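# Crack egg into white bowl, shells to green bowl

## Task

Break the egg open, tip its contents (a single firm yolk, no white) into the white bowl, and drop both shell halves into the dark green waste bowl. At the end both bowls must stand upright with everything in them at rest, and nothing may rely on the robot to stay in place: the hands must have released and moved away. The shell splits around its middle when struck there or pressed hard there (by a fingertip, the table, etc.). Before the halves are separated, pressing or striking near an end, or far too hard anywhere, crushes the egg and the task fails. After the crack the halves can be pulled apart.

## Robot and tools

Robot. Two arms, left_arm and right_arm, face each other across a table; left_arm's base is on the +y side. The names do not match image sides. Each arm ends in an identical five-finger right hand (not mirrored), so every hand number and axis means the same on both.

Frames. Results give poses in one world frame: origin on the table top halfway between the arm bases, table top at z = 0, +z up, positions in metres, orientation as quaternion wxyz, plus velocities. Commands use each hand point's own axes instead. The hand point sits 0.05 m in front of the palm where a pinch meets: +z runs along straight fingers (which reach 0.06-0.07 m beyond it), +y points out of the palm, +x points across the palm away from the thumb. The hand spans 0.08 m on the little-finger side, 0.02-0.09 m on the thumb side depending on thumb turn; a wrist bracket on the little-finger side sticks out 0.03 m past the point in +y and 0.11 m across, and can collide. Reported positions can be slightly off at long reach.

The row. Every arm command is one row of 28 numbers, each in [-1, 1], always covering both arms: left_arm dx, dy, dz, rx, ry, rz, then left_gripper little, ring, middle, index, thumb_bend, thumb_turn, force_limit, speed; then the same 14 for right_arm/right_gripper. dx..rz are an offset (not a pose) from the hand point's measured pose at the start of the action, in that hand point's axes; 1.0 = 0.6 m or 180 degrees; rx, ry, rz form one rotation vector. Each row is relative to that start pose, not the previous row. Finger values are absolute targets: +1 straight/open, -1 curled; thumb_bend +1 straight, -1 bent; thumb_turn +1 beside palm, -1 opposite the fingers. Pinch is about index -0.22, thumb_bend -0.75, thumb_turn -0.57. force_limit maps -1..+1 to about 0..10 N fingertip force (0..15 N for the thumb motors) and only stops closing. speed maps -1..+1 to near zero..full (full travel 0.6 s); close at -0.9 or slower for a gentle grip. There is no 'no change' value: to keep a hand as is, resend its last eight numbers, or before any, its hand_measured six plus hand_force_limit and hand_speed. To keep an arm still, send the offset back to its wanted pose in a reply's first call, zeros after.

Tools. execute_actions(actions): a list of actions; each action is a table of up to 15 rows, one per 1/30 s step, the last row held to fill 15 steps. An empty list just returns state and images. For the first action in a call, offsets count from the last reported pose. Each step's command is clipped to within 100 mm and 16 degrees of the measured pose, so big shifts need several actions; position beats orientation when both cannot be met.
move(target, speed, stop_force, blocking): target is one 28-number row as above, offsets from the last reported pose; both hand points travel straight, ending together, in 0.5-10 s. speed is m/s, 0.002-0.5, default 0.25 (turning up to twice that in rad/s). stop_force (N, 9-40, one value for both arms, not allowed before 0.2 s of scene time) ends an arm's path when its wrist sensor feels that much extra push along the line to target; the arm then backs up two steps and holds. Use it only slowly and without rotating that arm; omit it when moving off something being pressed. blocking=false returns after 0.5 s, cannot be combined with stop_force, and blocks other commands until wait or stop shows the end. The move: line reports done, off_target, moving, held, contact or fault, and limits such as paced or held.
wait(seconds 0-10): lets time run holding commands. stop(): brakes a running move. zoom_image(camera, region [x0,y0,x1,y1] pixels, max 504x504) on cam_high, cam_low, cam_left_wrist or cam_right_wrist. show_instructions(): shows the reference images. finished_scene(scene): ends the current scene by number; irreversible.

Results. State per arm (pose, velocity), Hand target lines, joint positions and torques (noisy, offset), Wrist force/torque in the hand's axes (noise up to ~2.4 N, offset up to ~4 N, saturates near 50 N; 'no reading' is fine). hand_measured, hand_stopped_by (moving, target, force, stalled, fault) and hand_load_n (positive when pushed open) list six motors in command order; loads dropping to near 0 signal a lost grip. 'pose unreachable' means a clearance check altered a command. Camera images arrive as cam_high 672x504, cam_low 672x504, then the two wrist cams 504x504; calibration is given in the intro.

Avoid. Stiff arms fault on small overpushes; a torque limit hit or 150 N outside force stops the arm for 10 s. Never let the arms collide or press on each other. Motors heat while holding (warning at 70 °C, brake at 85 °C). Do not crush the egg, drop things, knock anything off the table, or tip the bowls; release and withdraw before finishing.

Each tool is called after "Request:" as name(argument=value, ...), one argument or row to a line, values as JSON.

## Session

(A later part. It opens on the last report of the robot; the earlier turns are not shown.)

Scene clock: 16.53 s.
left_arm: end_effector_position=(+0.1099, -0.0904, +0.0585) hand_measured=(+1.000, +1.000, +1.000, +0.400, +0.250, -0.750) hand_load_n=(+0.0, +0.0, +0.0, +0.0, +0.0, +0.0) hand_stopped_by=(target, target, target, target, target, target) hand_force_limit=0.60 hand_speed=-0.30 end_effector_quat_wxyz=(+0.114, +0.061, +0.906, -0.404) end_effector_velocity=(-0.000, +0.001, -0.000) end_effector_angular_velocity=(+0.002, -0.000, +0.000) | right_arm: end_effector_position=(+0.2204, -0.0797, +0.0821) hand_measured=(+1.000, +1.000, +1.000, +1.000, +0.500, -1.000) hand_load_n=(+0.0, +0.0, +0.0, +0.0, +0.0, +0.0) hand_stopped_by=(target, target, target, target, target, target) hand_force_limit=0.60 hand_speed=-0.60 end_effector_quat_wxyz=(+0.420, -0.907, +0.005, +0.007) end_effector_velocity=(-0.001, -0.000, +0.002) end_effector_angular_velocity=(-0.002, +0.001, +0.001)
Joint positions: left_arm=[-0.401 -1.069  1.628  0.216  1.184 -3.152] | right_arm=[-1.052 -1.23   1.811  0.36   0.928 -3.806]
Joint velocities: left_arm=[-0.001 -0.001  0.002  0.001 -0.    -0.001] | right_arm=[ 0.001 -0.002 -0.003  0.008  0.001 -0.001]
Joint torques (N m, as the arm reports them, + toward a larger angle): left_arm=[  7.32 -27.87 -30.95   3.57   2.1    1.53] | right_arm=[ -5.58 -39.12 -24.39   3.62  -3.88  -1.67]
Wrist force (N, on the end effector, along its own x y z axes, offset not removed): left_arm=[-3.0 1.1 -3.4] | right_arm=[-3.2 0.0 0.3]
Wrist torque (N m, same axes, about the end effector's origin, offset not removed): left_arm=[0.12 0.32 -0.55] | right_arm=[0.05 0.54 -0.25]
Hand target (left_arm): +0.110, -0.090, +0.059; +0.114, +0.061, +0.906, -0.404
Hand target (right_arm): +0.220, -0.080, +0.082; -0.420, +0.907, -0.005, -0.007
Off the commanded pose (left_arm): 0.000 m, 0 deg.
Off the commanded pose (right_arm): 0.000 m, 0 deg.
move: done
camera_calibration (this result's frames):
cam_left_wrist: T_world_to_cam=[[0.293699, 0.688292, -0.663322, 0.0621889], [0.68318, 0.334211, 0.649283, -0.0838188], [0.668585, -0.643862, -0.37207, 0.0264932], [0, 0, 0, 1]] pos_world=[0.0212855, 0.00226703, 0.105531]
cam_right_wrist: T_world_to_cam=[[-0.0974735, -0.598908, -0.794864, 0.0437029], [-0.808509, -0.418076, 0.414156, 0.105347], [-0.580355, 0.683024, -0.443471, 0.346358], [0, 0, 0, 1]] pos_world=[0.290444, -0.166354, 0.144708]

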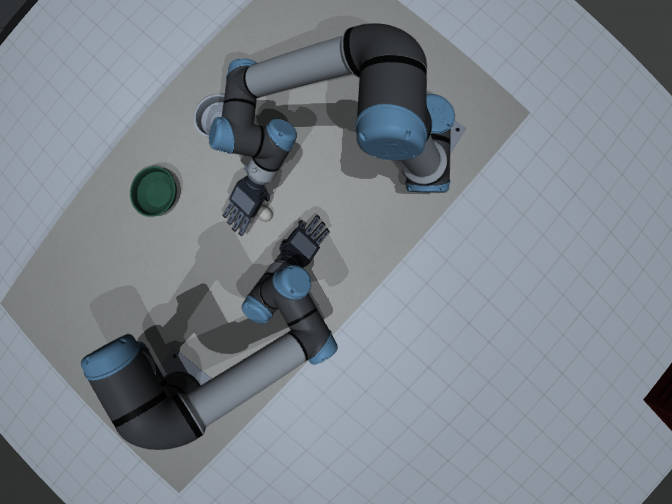

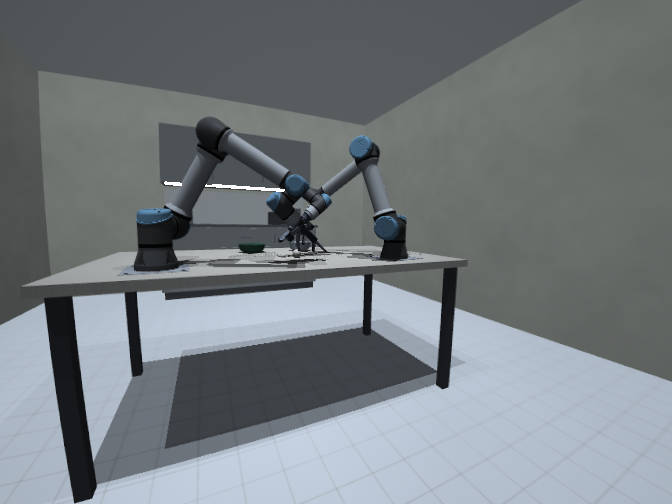

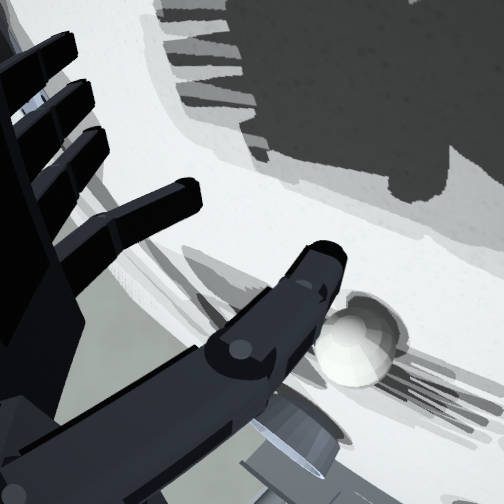

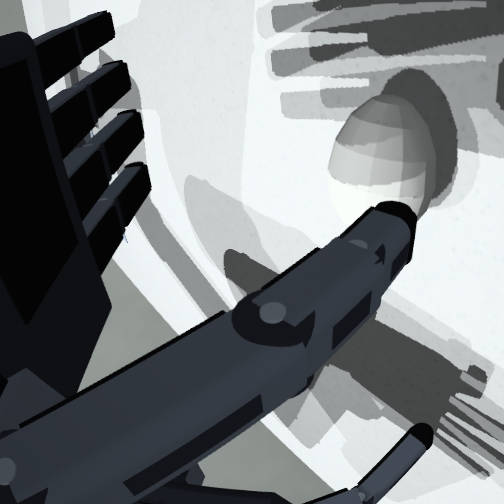

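Request:
move(
  target=[0,0,0,0,0,0,1,1,1,0.4,0.25,-0.75,0.6,-0.3,-0.0165,-0.0385,0.0454,0.011,0,0,1,1,1,1,0.3,-1,0.6,0.5],
  speed=0.1,
)

Request:
move(
  target=[0,0,0,0,0,0,1,1,1,0.4,0.25,-0.75,0.6,-0.3,0,0.0235,0.0186,0,0,0,1,1,1,1,0.3,-1,0.6,0.5],
  speed=0.04,
)

Request:
zoom_image(
  camera="cam_right_wrist",
  region=[300,80,504,290],
)

Scene clock: 17.77 s.
left_arm: end_effector_position=(+0.1099, -0.0904, +0.0585) hand_measured=(+1.000, +1.000, +1.000, +0.400, +0.250, -0.750) hand_load_n=(+0.0, +0.0, +0.0, +0.0, +0.0, +0.0) hand_stopped_by=(target, target, target, target, target, target) hand_force_limit=0.60 hand_speed=-0.30 end_effector_quat_wxyz=(+0.114, +0.061, +0.906, -0.404) end_effector_velocity=(-0.000, +0.000, -0.000) end_effector_angular_velocity=(-0.000, -0.000, +0.001) | right_arm: end_effector_position=(+0.2107, -0.0442, +0.0823) hand_measured=(+1.000, +1.000, +1.000, +1.000, +0.300, -1.000) hand_load_n=(+0.0, +0.0, +0.0, +0.0, +0.0, +0.0) hand_stopped_by=(target, target, target, target, target, target) hand_force_limit=0.60 hand_speed=0.50 end_effector_quat_wxyz=(+0.436, -0.900, +0.005, +0.007) end_effector_velocity=(+0.001, +0.002, -0.000) end_effector_angular_velocity=(+0.002, -0.002, -0.002)
Joint positions: left_arm=[-0.401 -1.069  1.628  0.216  1.184 -3.152] | right_arm=[-0.982 -1.199  1.764  0.301  0.951 -3.718]
Joint velocities: left_arm=[-0.     0.     0.001 -0.001 -0.001 -0.001] | right_arm=[ 0.003  0.002 -0.003 -0.005  0.003  0.005]
Joint torques (N m, as the arm reports them, + toward a larger angle): left_arm=[  7.33 -27.96 -30.87   3.46   2.08   1.57] | right_arm=[  7.09 -19.88 -25.14  -1.14   2.15   1.4 ]
Wrist force (N, on the end effector, along its own x y z axes, offset not removed): left_arm=[3.1 -0.6 -2.3] | right_arm=[1.0 0.1 0.9]
Wrist torque (N m, same axes, about the end effector's origin, offset not removed): left_arm=[0.09 -0.51 -0.05] | right_arm=[-0.20 -0.25 0.06]
Hand target (left_arm): +0.110, -0.090, +0.059; +0.114, +0.061, +0.906, -0.404
Hand target (right_arm): +0.211, -0.044, +0.082; -0.436, +0.900, -0.005, -0.007
Off the commanded pose (left_arm): 0.000 m, 0 deg.
Off the commanded pose (right_arm): 0.000 m, 0 deg.
move: done
camera_calibration (this result's frames):
cam_left_wrist: T_world_to_cam=[[0.293699, 0.688292, -0.663322, 0.0621889], [0.68318, 0.33421, 0.649283, -0.0838188], [0.668585, -0.643862, -0.37207, 0.0264932], [0, 0, 0, 1]] pos_world=[0.0212855, 0.00226703, 0.105531]
cam_right_wrist: T_world_to_cam=[[-0.0978064, -0.571165, -0.814988, 0.0671333], [-0.808726, -0.431641, 0.39956, 0.112877], [-0.579996, 0.698182, -0.419699, 0.315207], [0, 0, 0, 1]] pos_world=[0.280672, -0.133006, 0.141904]

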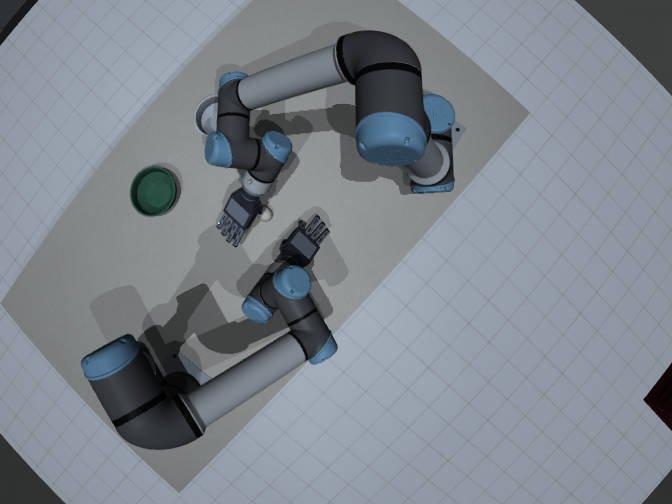

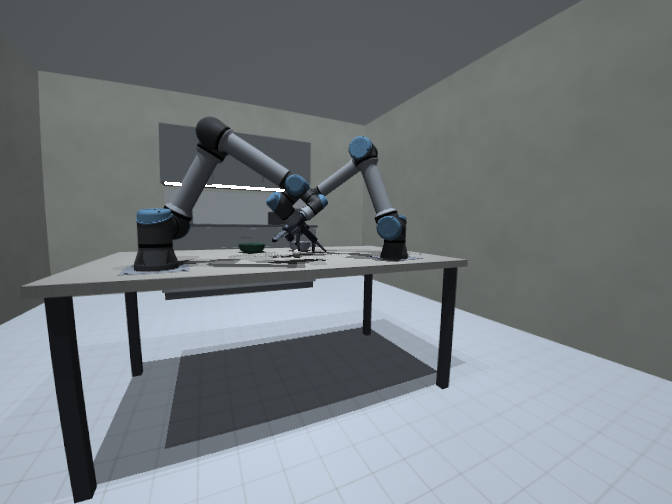

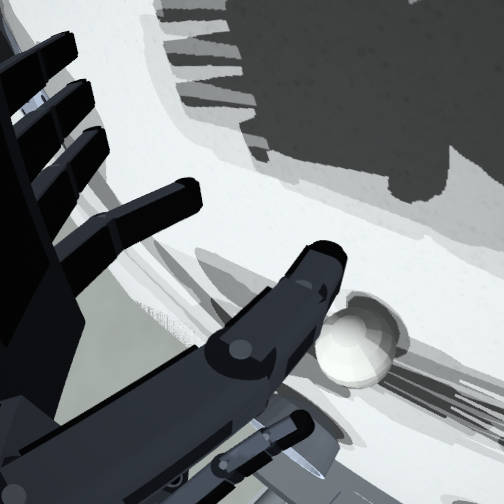

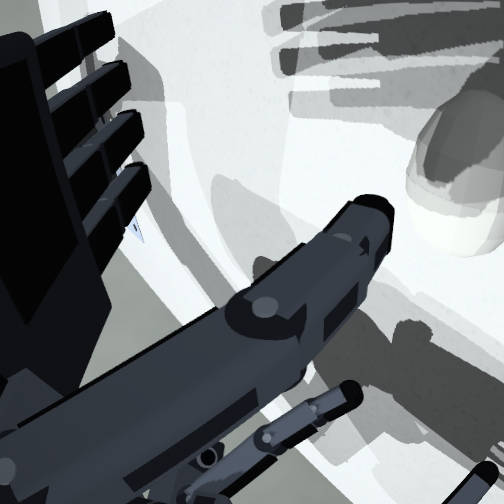

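Scene clock: 18.60 s.
left_arm: end_effector_position=(+0.1099, -0.0904, +0.0585) hand_measured=(+1.000, +1.000, +1.000, +0.400, +0.250, -0.750) hand_load_n=(+0.0, +0.0, +0.0, +0.0, +0.0, +0.0) hand_stopped_by=(target, target, target, target, target, target) hand_force_limit=0.60 hand_speed=-0.30 end_effector_quat_wxyz=(+0.114, +0.061, +0.906, -0.404) end_effector_velocity=(+0.001, +0.001, -0.001) end_effector_angular_velocity=(+0.002, -0.001, +0.002) | right_arm: end_effector_position=(+0.2104, -0.0442, +0.0646) hand_measured=(+1.000, +1.000, +1.000, +1.000, +0.300, -1.000) hand_load_n=(+0.0, +0.0, +0.0, +0.0, +0.0, +0.0) hand_stopped_by=(target, target, target, target, target, target) hand_force_limit=0.60 hand_speed=0.50 end_effector_quat_wxyz=(+0.436, -0.900, +0.005, +0.007) end_effector_velocity=(-0.000, +0.001, -0.002) end_effector_angular_velocity=(+0.002, -0.001, +0.001)
Joint positions: left_arm=[-0.401 -1.069  1.628  0.216  1.184 -3.152] | right_arm=[-0.982 -1.176  1.783  0.258  0.951 -3.717]
Joint velocities: left_arm=[ 0.001  0.     0.001  0.001 -0.001 -0.   ] | right_arm=[ 0.001  0.003  0.002 -0.007 -0.     0.   ]
Joint torques (N m, as the arm reports them, + toward a larger angle): left_arm=[  7.32 -27.79 -30.93   3.54   1.99   1.49] | right_arm=[  6.62 -20.31  -6.05  -0.82   2.14   1.52]
Wrist force (N, on the end effector, along its own x y z axes, offset not removed): left_arm=[7.9 2.8 -7.1] | right_arm=[-3.5 0.1 -2.2]
Wrist torque (N m, same axes, about the end effector's origin, offset not removed): left_arm=[0.88 -0.84 0.80] | right_arm=[0.04 0.42 -0.24]
Hand target (left_arm): +0.110, -0.090, +0.059; +0.114, +0.061, +0.906, -0.404
Hand target (right_arm): +0.210, -0.044, +0.064; -0.436, +0.900, -0.005, -0.007
Off the commanded pose (left_arm): 0.000 m, 0 deg.
Off the commanded pose (right_arm): 0.000 m, 0 deg.
move: done
camera_calibration (this result's frames):
cam_left_wrist: T_world_to_cam=[[0.293699, 0.688291, -0.663322, 0.0621889], [0.68318, 0.33421, 0.649283, -0.0838188], [0.668585, -0.643862, -0.372069, 0.0264932], [0, 0, 0, 1]] pos_world=[0.0212855, 0.00226701, 0.105531]
cam_right_wrist: T_world_to_cam=[[-0.0978043, -0.571186, -0.814973, 0.0527116], [-0.808718, -0.431642, 0.399576, 0.119657], [-0.580009, 0.698163, -0.419712, 0.307614], [0, 0, 0, 1]] pos_world=[0.280343, -0.133007, 0.124255]

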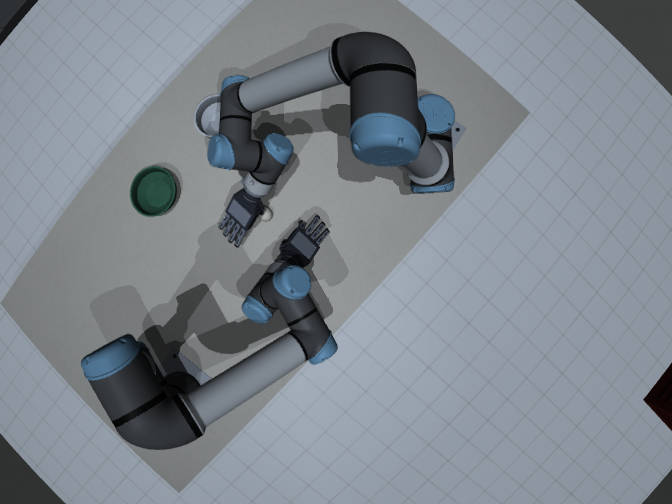

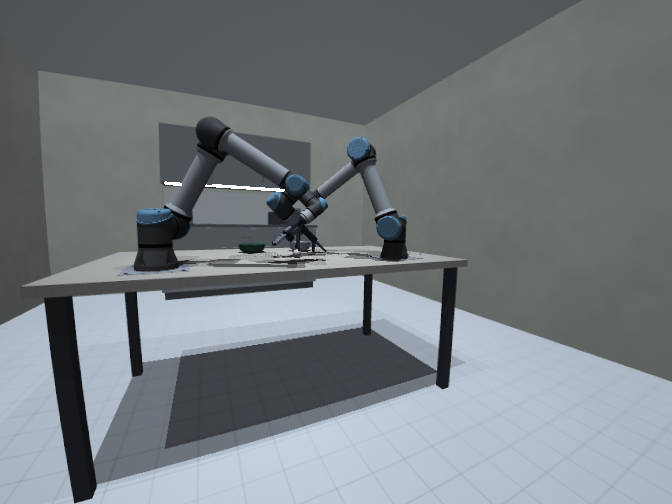

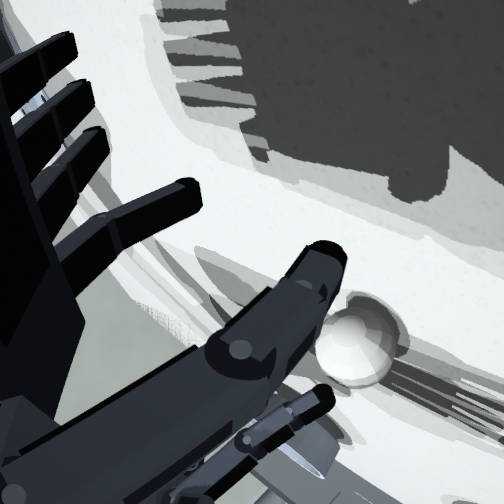

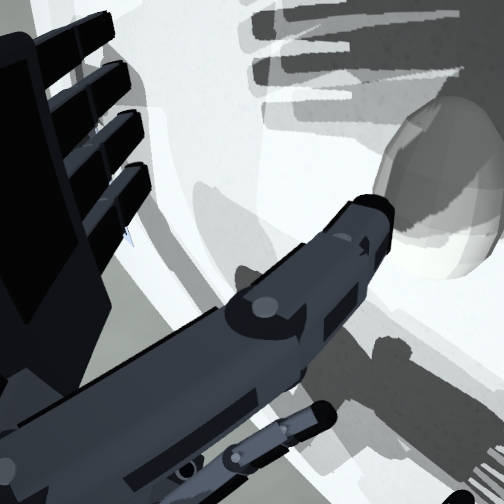

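Region (300, 80, 504, 290) of cam_right_wrist's 504x504 image, scaled by 2.400, with more detail than that image has; it fills the left 490 columns of this view, and the rest is white.

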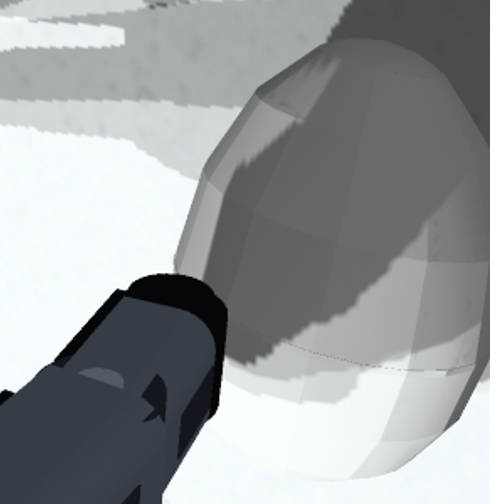

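Request:
move(
  target=[0,0,0,0,0,0,1,1,1,0.4,0.25,-0.75,0.6,-0.3,0.003,0.013,0.0103,0,0,0,1,1,1,1,0.3,-1,0.6,0.5],
  speed=0.005,
  stop_force=15,
)

Request:
zoom_image(
  camera="cam_right_wrist",
  region=[300,80,504,290],
)

Scene clock: 20.30 s.
left_arm: end_effector_position=(+0.1099, -0.0904, +0.0585) hand_measured=(+1.000, +1.000, +1.000, +0.400, +0.250, -0.750) hand_load_n=(+0.0, +0.0, +0.0, +0.0, +0.0, +0.0) hand_stopped_by=(target, target, target, target, target, target) hand_force_limit=0.60 hand_speed=-0.30 end_effector_quat_wxyz=(+0.114, +0.061, +0.906, -0.404) end_effector_velocity=(-0.001, +0.000, -0.000) end_effector_angular_velocity=(+0.000, +0.001, -0.001) | right_arm: end_effector_position=(+0.2113, -0.0442, +0.0587) hand_measured=(+1.000, +1.000, +1.000, +1.000, +0.296, -1.000) hand_load_n=(+0.0, +0.0, +0.0, +0.0, -6.5, +0.5) hand_stopped_by=(target, target, target, target, target, target) hand_force_limit=0.60 hand_speed=0.50 end_effector_quat_wxyz=(+0.436, -0.900, +0.005, +0.007) end_effector_velocity=(-0.001, -0.001, +0.001) end_effector_angular_velocity=(-0.002, +0.002, +0.002)
Joint positions: left_arm=[-0.401 -1.069  1.628  0.216  1.184 -3.152] | right_arm=[-0.984 -1.167  1.788  0.245  0.95  -3.719]
Joint velocities: left_arm=[-0.001  0.     0.    -0.     0.001 -0.001] | right_arm=[ 0.    -0.001 -0.001  0.005 -0.001 -0.001]
Joint torques (N m, as the arm reports them, + toward a larger angle): left_arm=[  7.02 -27.9  -31.04   3.5    2.04   1.46] | right_arm=[ -1.63 -30.65 -17.95   2.98   0.07  -1.23]
Wrist force (N, on the end effector, along its own x y z axes, offset not removed): left_arm=[5.2 2.6 -1.6] | right_arm=[-4.3 -16.4 -11.5]
Wrist torque (N m, same axes, about the end effector's origin, offset not removed): left_arm=[0.66 -0.94 0.30] | right_arm=[-0.60 0.54 -0.31]
Hand target (left_arm): +0.110, -0.090, +0.059; +0.114, +0.061, +0.906, -0.404
Hand target (right_arm): +0.211, -0.044, +0.059; -0.436, +0.900, -0.005, -0.007
Off the commanded pose (left_arm): 0.000 m, 0 deg.
Off the commanded pose (right_arm): 0.004 m, 0 deg.
move: contact (right_arm)
camera_calibration (this result's frames):
cam_left_wrist: T_world_to_cam=[[0.293699, 0.688291, -0.663322, 0.062189], [0.68318, 0.334211, 0.649283, -0.0838188], [0.668585, -0.643862, -0.372069, 0.0264932], [0, 0, 0, 1]] pos_world=[0.0212855, 0.00226694, 0.105531]
cam_right_wrist: T_world_to_cam=[[-0.0978503, -0.571164, -0.814983, 0.0479365], [-0.80865, -0.431707, 0.399643, 0.122749], [-0.580096, 0.698141, -0.419629, 0.305666], [0, 0, 0, 1]] pos_world=[0.281267, -0.133027, 0.118278]

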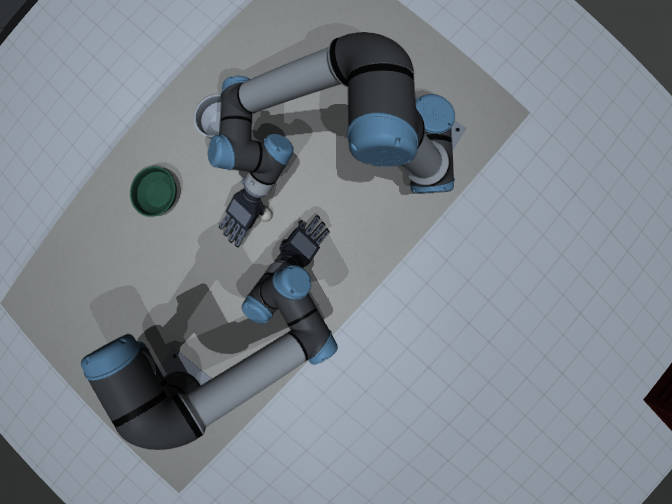

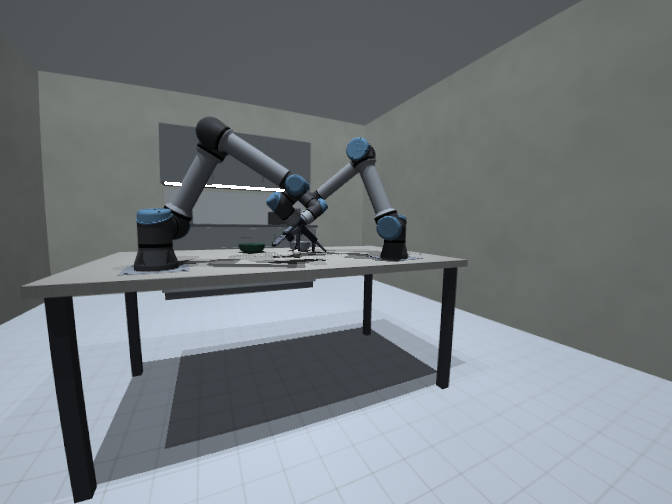

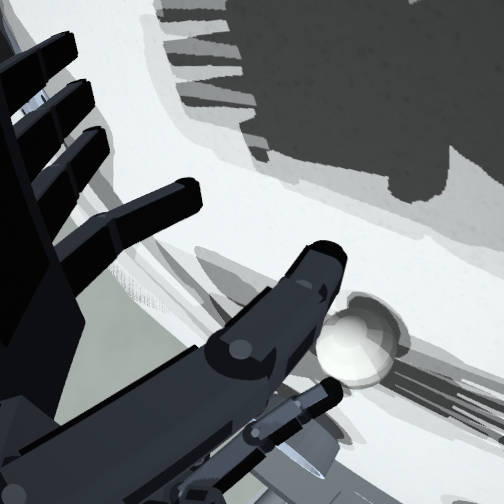

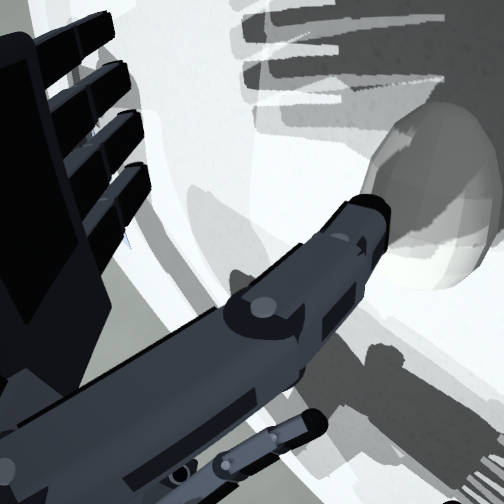

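Region (300, 80, 504, 290) of cam_right_wrist's 504x504 image, scaled by 2.400, with more detail than that image has; it fills the left 490 columns of this view, and the rest is white.

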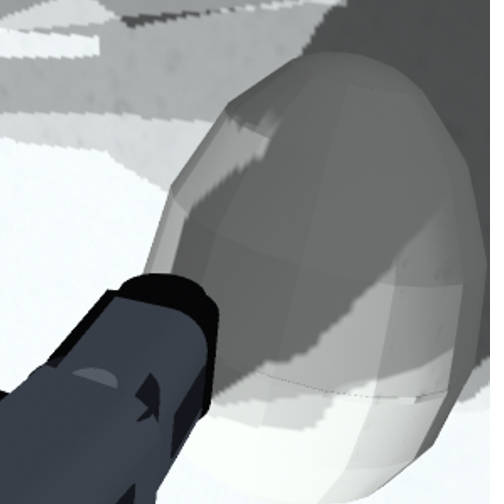

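Aligned as in scene 1.

Request:
move(
  target=[0,0,0,0,0,0,1,1,1,0.4,0.25,-0.75,0.6,-0.3,0,0.006,0.0048,0,0,0,1,1,1,1,0.3,-1,0.6,0.5],
  speed=0.002,
  stop_force=30,
)

Request:
zoom_image(
  camera="cam_right_wrist",
  region=[300,80,504,290],
)

Scene clock: 21.90 s.
left_arm: end_effector_position=(+0.1099, -0.0904, +0.0585) hand_measured=(+1.000, +1.000, +1.000, +0.400, +0.250, -0.750) hand_load_n=(+0.0, +0.0, +0.0, +0.0, +0.0, +0.0) hand_stopped_by=(target, target, target, target, target, target) hand_force_limit=0.60 hand_speed=-0.30 end_effector_quat_wxyz=(+0.114, +0.061, +0.906, -0.404) end_effector_velocity=(+0.000, +0.001, -0.000) end_effector_angular_velocity=(+0.002, -0.001, +0.000) | right_arm: end_effector_position=(+0.2113, -0.0442, +0.0565) hand_measured=(+1.000, +1.000, +1.000, +1.000, +0.290, -1.000) hand_load_n=(+0.0, +0.0, +0.0, +0.0, -18.0, -5.5) hand_stopped_by=(target, target, target, target, target, target) hand_force_limit=0.60 hand_speed=0.50 end_effector_quat_wxyz=(+0.436, -0.900, +0.005, +0.007) end_effector_velocity=(-0.001, -0.000, -0.001) end_effector_angular_velocity=(-0.002, +0.002, +0.000)
Joint positions: left_arm=[-0.401 -1.069  1.628  0.216  1.184 -3.152] | right_arm=[-0.984 -1.164  1.79   0.24   0.95  -3.719]
Joint velocities: left_arm=[-0.001  0.     0.001  0.001 -0.001 -0.   ] | right_arm=[ 0.     0.001  0.001  0.    -0.     0.   ]
Joint torques (N m, as the arm reports them, + toward a larger angle): left_arm=[  7.06 -28.03 -30.61   3.54   2.04   1.68] | right_arm=[  7.33 -11.16   1.94   4.35   4.96   0.7 ]
Wrist force (N, on the end effector, along its own x y z axes, offset not removed): left_arm=[1.0 2.8 -4.0] | right_arm=[3.2 -42.4 -32.6]
Wrist torque (N m, same axes, about the end effector's origin, offset not removed): left_arm=[0.65 -0.19 0.17] | right_arm=[-1.25 0.20 -0.35]
Hand target (left_arm): +0.110, -0.090, +0.059; +0.114, +0.061, +0.906, -0.404
Hand target (right_arm): +0.211, -0.044, +0.057; -0.436, +0.900, -0.005, -0.007
Off the commanded pose (left_arm): 0.000 m, 0 deg.
Off the commanded pose (right_arm): 0.002 m, 0 deg.
move: contact (right_arm)
camera_calibration (this result's frames):
cam_left_wrist: T_world_to_cam=[[0.293699, 0.688291, -0.663322, 0.062189], [0.68318, 0.33421, 0.649283, -0.0838188], [0.668585, -0.643862, -0.372069, 0.0264932], [0, 0, 0, 1]] pos_world=[0.0212854, 0.00226693, 0.105531]
cam_right_wrist: T_world_to_cam=[[-0.0978237, -0.571086, -0.815041, 0.0461985], [-0.808676, -0.43173, 0.399566, 0.123626], [-0.580064, 0.698191, -0.41959, 0.304741], [0, 0, 0, 1]] pos_world=[0.281262, -0.133011, 0.116123]

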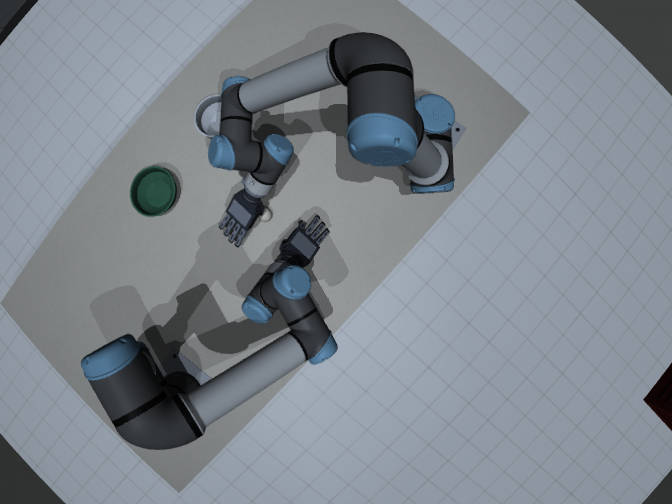

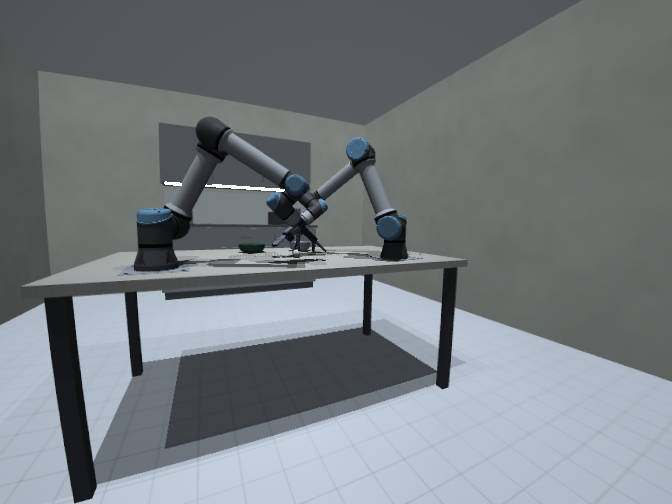

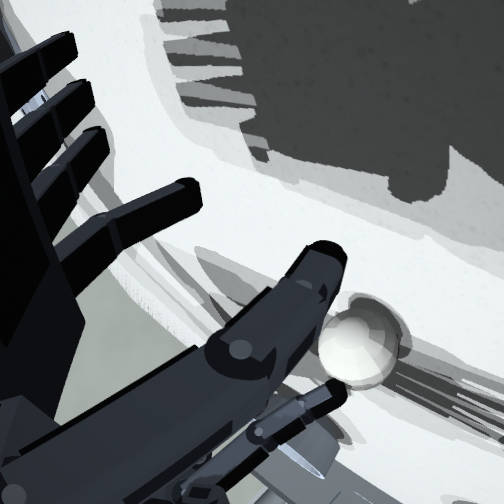

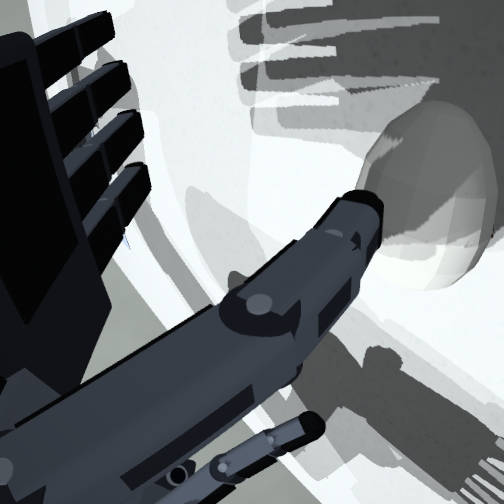

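Region (300, 80, 504, 290) of cam_right_wrist's 504x504 image, scaled by 2.400, with more detail than that image has; it fills the left 490 columns of this view, and the rest is white.

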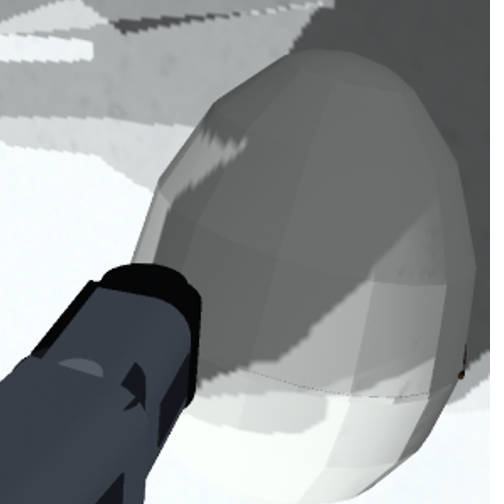

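Request:
move(
  target=[0.0125,0.043,0.022,0.01,0,0,1,1,1,0.4,0.25,-0.75,0.6,-0.3,0,-0.065,-0.052,0,0,0,1,1,1,1,0.3,-1,0.6,0.5],
  speed=0.1,
)

Request:
move(
  target=[0,0,0,0,0,0,1,1,1,0.4,0.25,-0.75,0.6,-0.3,0.556,0.156,-0.197,0,0,0,-1,-1,0.2,0.2,0.2,-1,0.6,0.5],
  speed=0.35,
)

Request:
move(
  target=[0,0,0,0,0,0,1,1,1,0.4,0.25,-0.75,0.6,-0.3,0,0.079,0.063,0,0,0,-1,-1,0.2,0.2,0.2,-1,0.6,0.5],
  speed=0.1,
)

Scene clock: 23.20 s.
left_arm: end_effector_position=(+0.1100, -0.0829, +0.0297) hand_measured=(+1.000, +1.000, +1.000, +0.400, +0.250, -0.750) hand_load_n=(+0.0, +0.0, +0.0, +0.0, +0.0, +0.0) hand_stopped_by=(target, target, target, target, target, target) hand_force_limit=0.60 hand_speed=-0.30 end_effector_quat_wxyz=(+0.113, +0.063, +0.899, -0.418) end_effector_velocity=(+0.000, +0.001, -0.001) end_effector_angular_velocity=(-0.001, -0.000, -0.001) | right_arm: end_effector_position=(+0.2122, -0.0444, +0.1062) hand_measured=(+1.000, +1.000, +1.000, +1.000, +0.300, -1.000) hand_load_n=(+0.0, +0.0, +0.0, +0.0, +0.0, +0.0) hand_stopped_by=(target, target, target, target, target, target) hand_force_limit=0.60 hand_speed=0.50 end_effector_quat_wxyz=(+0.436, -0.900, +0.005, +0.007) end_effector_velocity=(-0.000, +0.000, +0.002) end_effector_angular_velocity=(+0.000, +0.000, +0.002)
Joint positions: left_arm=[-0.408 -1.061  1.71   0.094  1.18  -3.144] | right_arm=[-0.986 -1.227  1.733  0.361  0.949 -3.721]
Joint velocities: left_arm=[ 0.    -0.     0.004 -0.004  0.     0.001] | right_arm=[ 0.001 -0.001 -0.004  0.005 -0.001 -0.001]
Joint torques (N m, as the arm reports them, + toward a larger angle): left_arm=[ -6.95 -26.88  -4.68  -1.93  -2.62   1.62] | right_arm=[ -5.88 -40.01 -25.36   3.52  -3.76  -1.73]
Wrist force (N, on the end effector, along its own x y z axes, offset not removed): left_arm=[3.5 -0.1 0.9] | right_arm=[-0.3 1.9 2.1]
Wrist torque (N m, same axes, about the end effector's origin, offset not removed): left_arm=[-0.04 -0.62 0.25] | right_arm=[0.18 -0.05 0.08]
Hand target (left_arm): +0.110, -0.083, +0.030; +0.113, +0.063, +0.899, -0.418
Hand target (right_arm): +0.212, -0.044, +0.107; -0.436, +0.900, -0.005, -0.007
Off the commanded pose (left_arm): 0.000 m, 0 deg.
Off the commanded pose (right_arm): 0.000 m, 0 deg.
move: done
camera_calibration (this result's frames):
cam_left_wrist: T_world_to_cam=[[0.298747, 0.665616, -0.68389, 0.0360583], [0.686279, 0.348126, 0.638615, -0.0665614], [0.663152, -0.660124, -0.352796, 0.0192255], [0, 0, 0, 1]] pos_world=[0.0221579, 0.011862, 0.0739497]
cam_right_wrist: T_world_to_cam=[[-0.0978217, -0.571051, -0.815066, 0.0866472], [-0.808692, -0.431728, 0.399534, 0.104398], [-0.580041, 0.69822, -0.419572, 0.326311], [0, 0, 0, 1]] pos_world=[0.282176, -0.133286, 0.165824]

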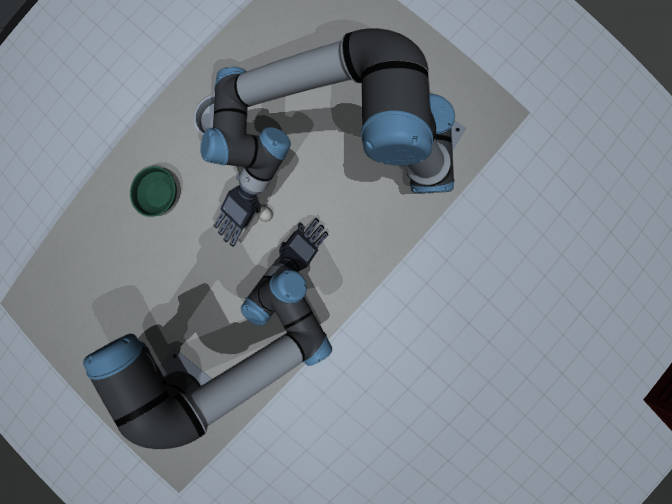

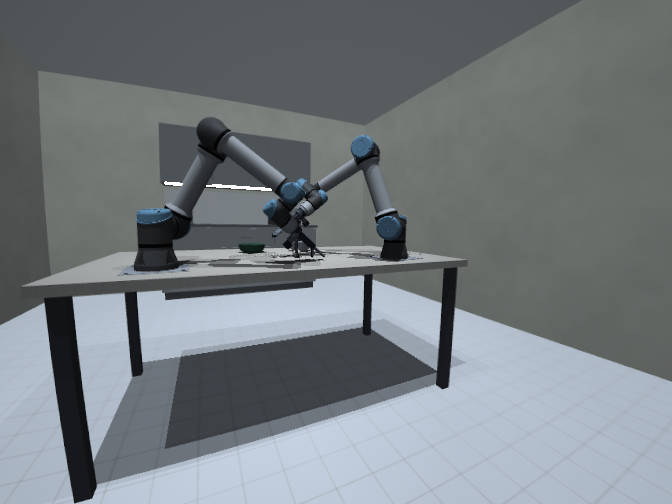

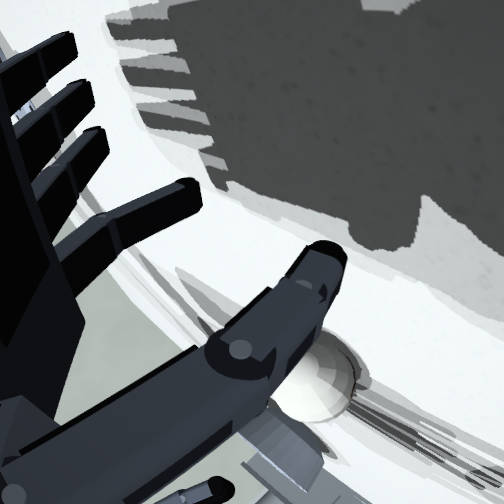

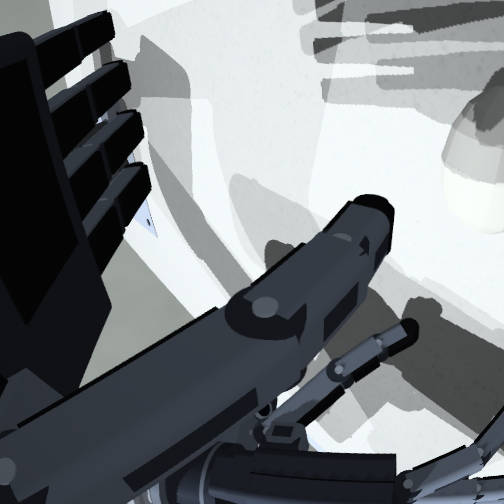

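Scene clock: 25.00 s.
left_arm: end_effector_position=(+0.1100, -0.0829, +0.0297) hand_measured=(+1.000, +1.000, +1.000, +0.400, +0.250, -0.750) hand_load_n=(+0.0, +0.0, +0.0, +0.0, +0.0, +0.0) hand_stopped_by=(target, target, target, target, target, target) hand_force_limit=0.60 hand_speed=-0.30 end_effector_quat_wxyz=(+0.113, +0.063, +0.899, -0.418) end_effector_velocity=(+0.001, +0.000, +0.000) end_effector_angular_velocity=(-0.001, +0.000, +0.002) | right_arm: end_effector_position=(+0.5449, -0.1970, +0.0996) hand_measured=(-1.000, -1.000, +0.200, +0.200, +0.200, -1.000) hand_load_n=(+0.0, +0.0, +0.0, +0.0, +0.0, +0.0) hand_stopped_by=(target, target, target, target, target, target) hand_force_limit=0.60 hand_speed=0.50 end_effector_quat_wxyz=(+0.436, -0.900, +0.005, +0.006) end_effector_velocity=(+0.004, -0.002, -0.000) end_effector_angular_velocity=(-0.001, +0.004, +0.001)
Joint positions: left_arm=[-0.408 -1.061  1.71   0.094  1.18  -3.144] | right_arm=[-1.569 -0.775  1.138  1.017  0.684 -4.448]
Joint velocities: left_arm=[ 0.001 -0.     0.    -0.    -0.001 -0.001] | right_arm=[-0.004  0.011 -0.017  0.017 -0.    -0.009]
Joint torques (N m, as the arm reports them, + toward a larger angle): left_arm=[ -1.78 -38.14 -29.99   3.56  -1.4   -0.73] | right_arm=[ -5.68 -34.12 -25.03   4.56  -4.22  -1.81]
Wrist force (N, on the end effector, along its own x y z axes, offset not removed): left_arm=[-1.6 -2.2 -3.1] | right_arm=[-2.0 -1.0 -0.4]
Wrist torque (N m, same axes, about the end effector's origin, offset not removed): left_arm=[-0.19 0.18 -0.12] | right_arm=[-0.13 0.32 -0.28]
Hand target (left_arm): +0.110, -0.083, +0.030; +0.113, +0.063, +0.899, -0.418
Hand target (right_arm): +0.545, -0.197, +0.100; -0.436, +0.900, -0.005, -0.007
Off the commanded pose (left_arm): 0.000 m, 0 deg.
Off the commanded pose (right_arm): 0.001 m, 0 deg.
move: done
camera_calibration (this result's frames):
cam_left_wrist: T_world_to_cam=[[0.298773, 0.665622, -0.683873, 0.0360504], [0.68627, 0.348106, 0.638636, -0.0665564], [0.66315, -0.660129, -0.352792, 0.0192248], [0, 0, 0, 1]] pos_world=[0.0221559, 0.0118636, 0.0739416]
cam_right_wrist: T_world_to_cam=[[-0.0972261, -0.571655, -0.814713, 0.0261871], [-0.809684, -0.430589, 0.398755, 0.311109], [-0.578756, 0.69843, -0.420995, 0.622522], [0, 0, 0, 1]] pos_world=[0.614735, -0.285858, 0.159358]

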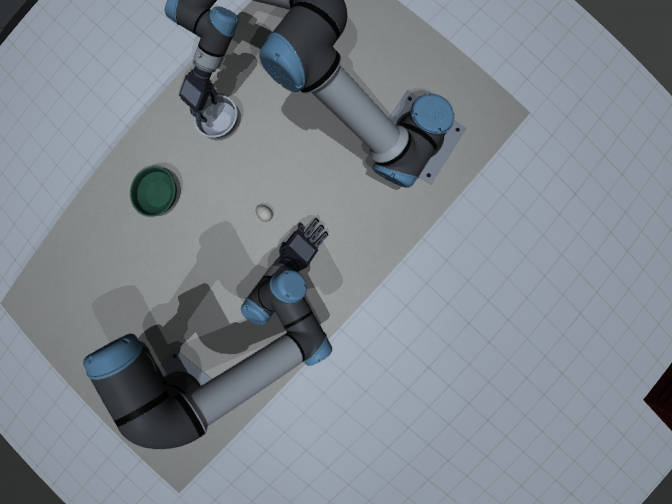

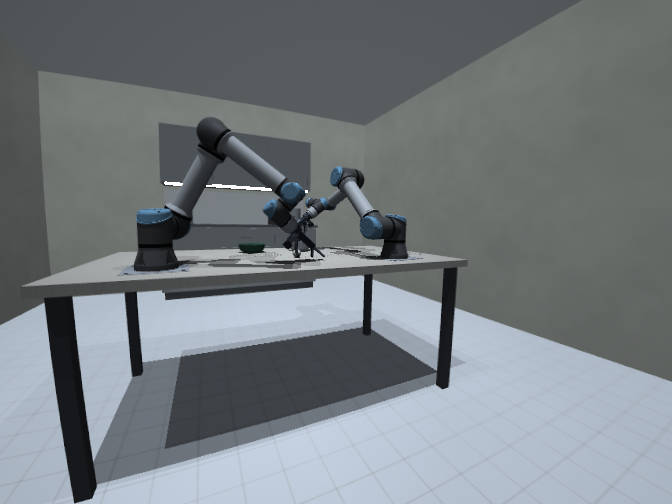

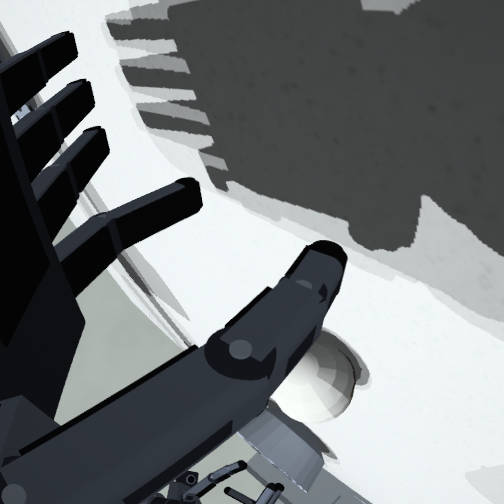

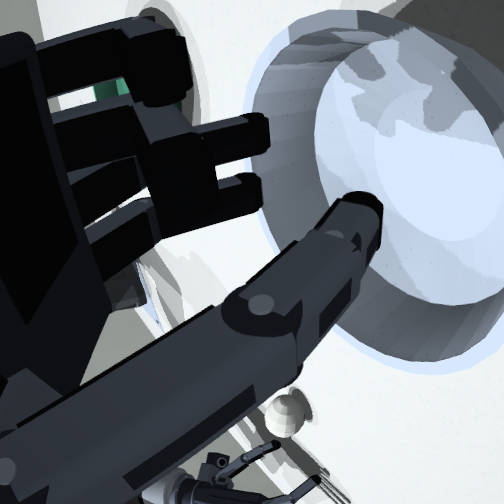

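Scene clock: 26.13 s.
left_arm: end_effector_position=(+0.1100, -0.0829, +0.0297) hand_measured=(+1.000, +1.000, +1.000, +0.400, +0.250, -0.750) hand_load_n=(+0.0, +0.0, +0.0, +0.0, +0.0, +0.0) hand_stopped_by=(target, target, target, target, target, target) hand_force_limit=0.60 hand_speed=-0.30 end_effector_quat_wxyz=(+0.113, +0.063, +0.899, -0.418) end_effector_velocity=(+0.001, -0.001, +0.001) end_effector_angular_velocity=(-0.003, -0.000, +0.003) | right_arm: end_effector_position=(+0.5439, -0.1968, +0.0392) hand_measured=(-1.000, -1.000, +0.200, +0.200, +0.200, -1.000) hand_load_n=(-1.0, +0.0, -0.5, +0.0, +0.0, +0.0) hand_stopped_by=(target, target, target, target, target, target) hand_force_limit=0.60 hand_speed=0.50 end_effector_quat_wxyz=(+0.436, -0.900, +0.005, +0.007) end_effector_velocity=(-0.001, +0.001, -0.003) end_effector_angular_velocity=(-0.001, +0.003, +0.001)
Joint positions: left_arm=[-0.408 -1.061  1.71   0.094  1.18  -3.144] | right_arm=[-1.568 -0.714  1.192  0.901  0.684 -4.447]
Joint velocities: left_arm=[ 0.001 -0.    -0.003  0.    -0.002 -0.001] | right_arm=[ 0.002  0.004  0.002 -0.003  0.001  0.001]
Joint torques (N m, as the arm reports them, + toward a larger angle): left_arm=[ -1.6  -38.47 -29.61   3.44  -1.39  -0.86] | right_arm=[  8.42 -27.23  -1.06   0.62   3.24   1.8 ]
Wrist force (N, on the end effector, along its own x y z axes, offset not removed): left_arm=[5.1 -0.3 1.1] | right_arm=[2.6 -10.5 -5.0]
Wrist torque (N m, same axes, about the end effector's origin, offset not removed): left_arm=[-0.19 -0.87 0.12] | right_arm=[-0.08 0.53 -0.63]
Hand target (left_arm): +0.110, -0.083, +0.030; +0.113, +0.063, +0.899, -0.418
Hand target (right_arm): +0.544, -0.197, +0.039; -0.436, +0.900, -0.005, -0.006
Off the commanded pose (left_arm): 0.000 m, 0 deg.
Off the commanded pose (right_arm): 0.000 m, 0 deg.
move: done
camera_calibration (this result's frames):
cam_left_wrist: T_world_to_cam=[[0.298773, 0.665622, -0.683873, 0.0360503], [0.68627, 0.348106, 0.638636, -0.0665565], [0.66315, -0.660129, -0.352792, 0.0192249], [0, 0, 0, 1]] pos_world=[0.0221559, 0.0118637, 0.0739416]
cam_right_wrist: T_world_to_cam=[[-0.0972627, -0.571628, -0.814728, -0.0229679], [-0.809656, -0.430614, 0.398784, 0.334354], [-0.578789, 0.698436, -0.42094, 0.596378], [0, 0, 0, 1]] pos_world=[0.613655, -0.285684, 0.0989915]

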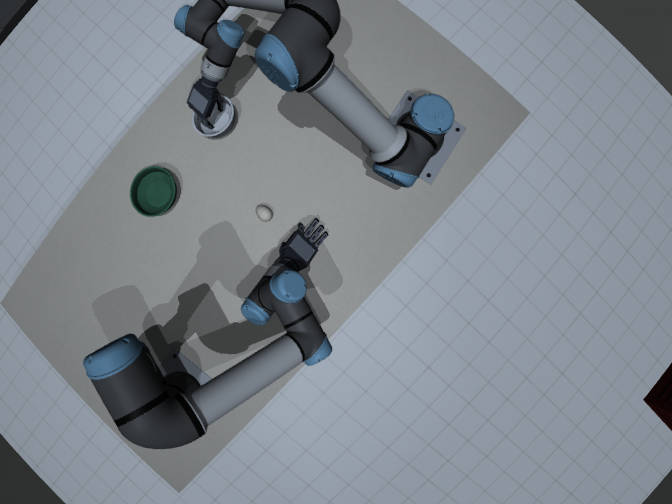

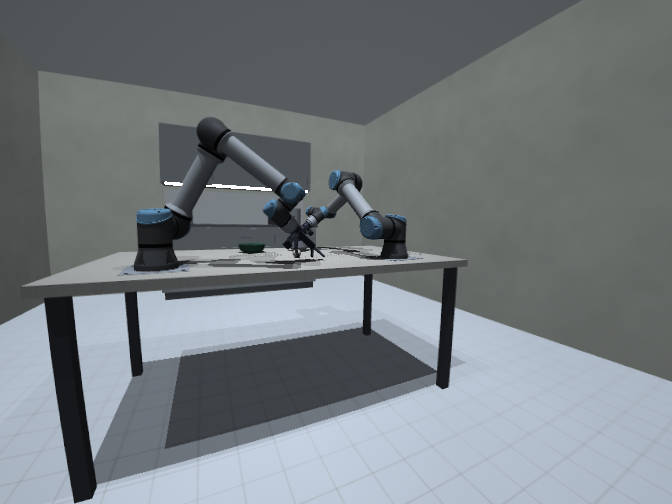

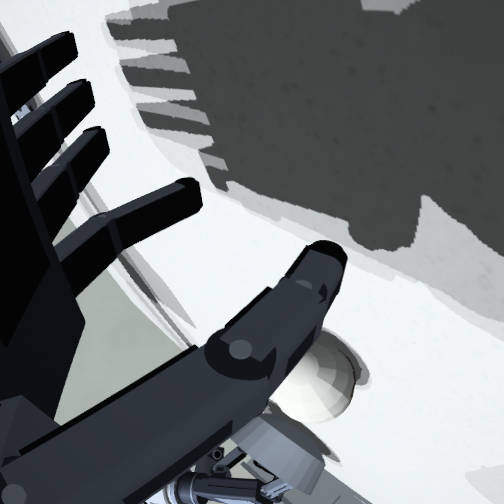

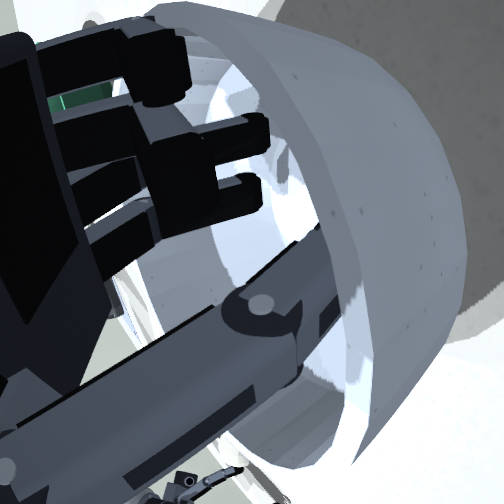

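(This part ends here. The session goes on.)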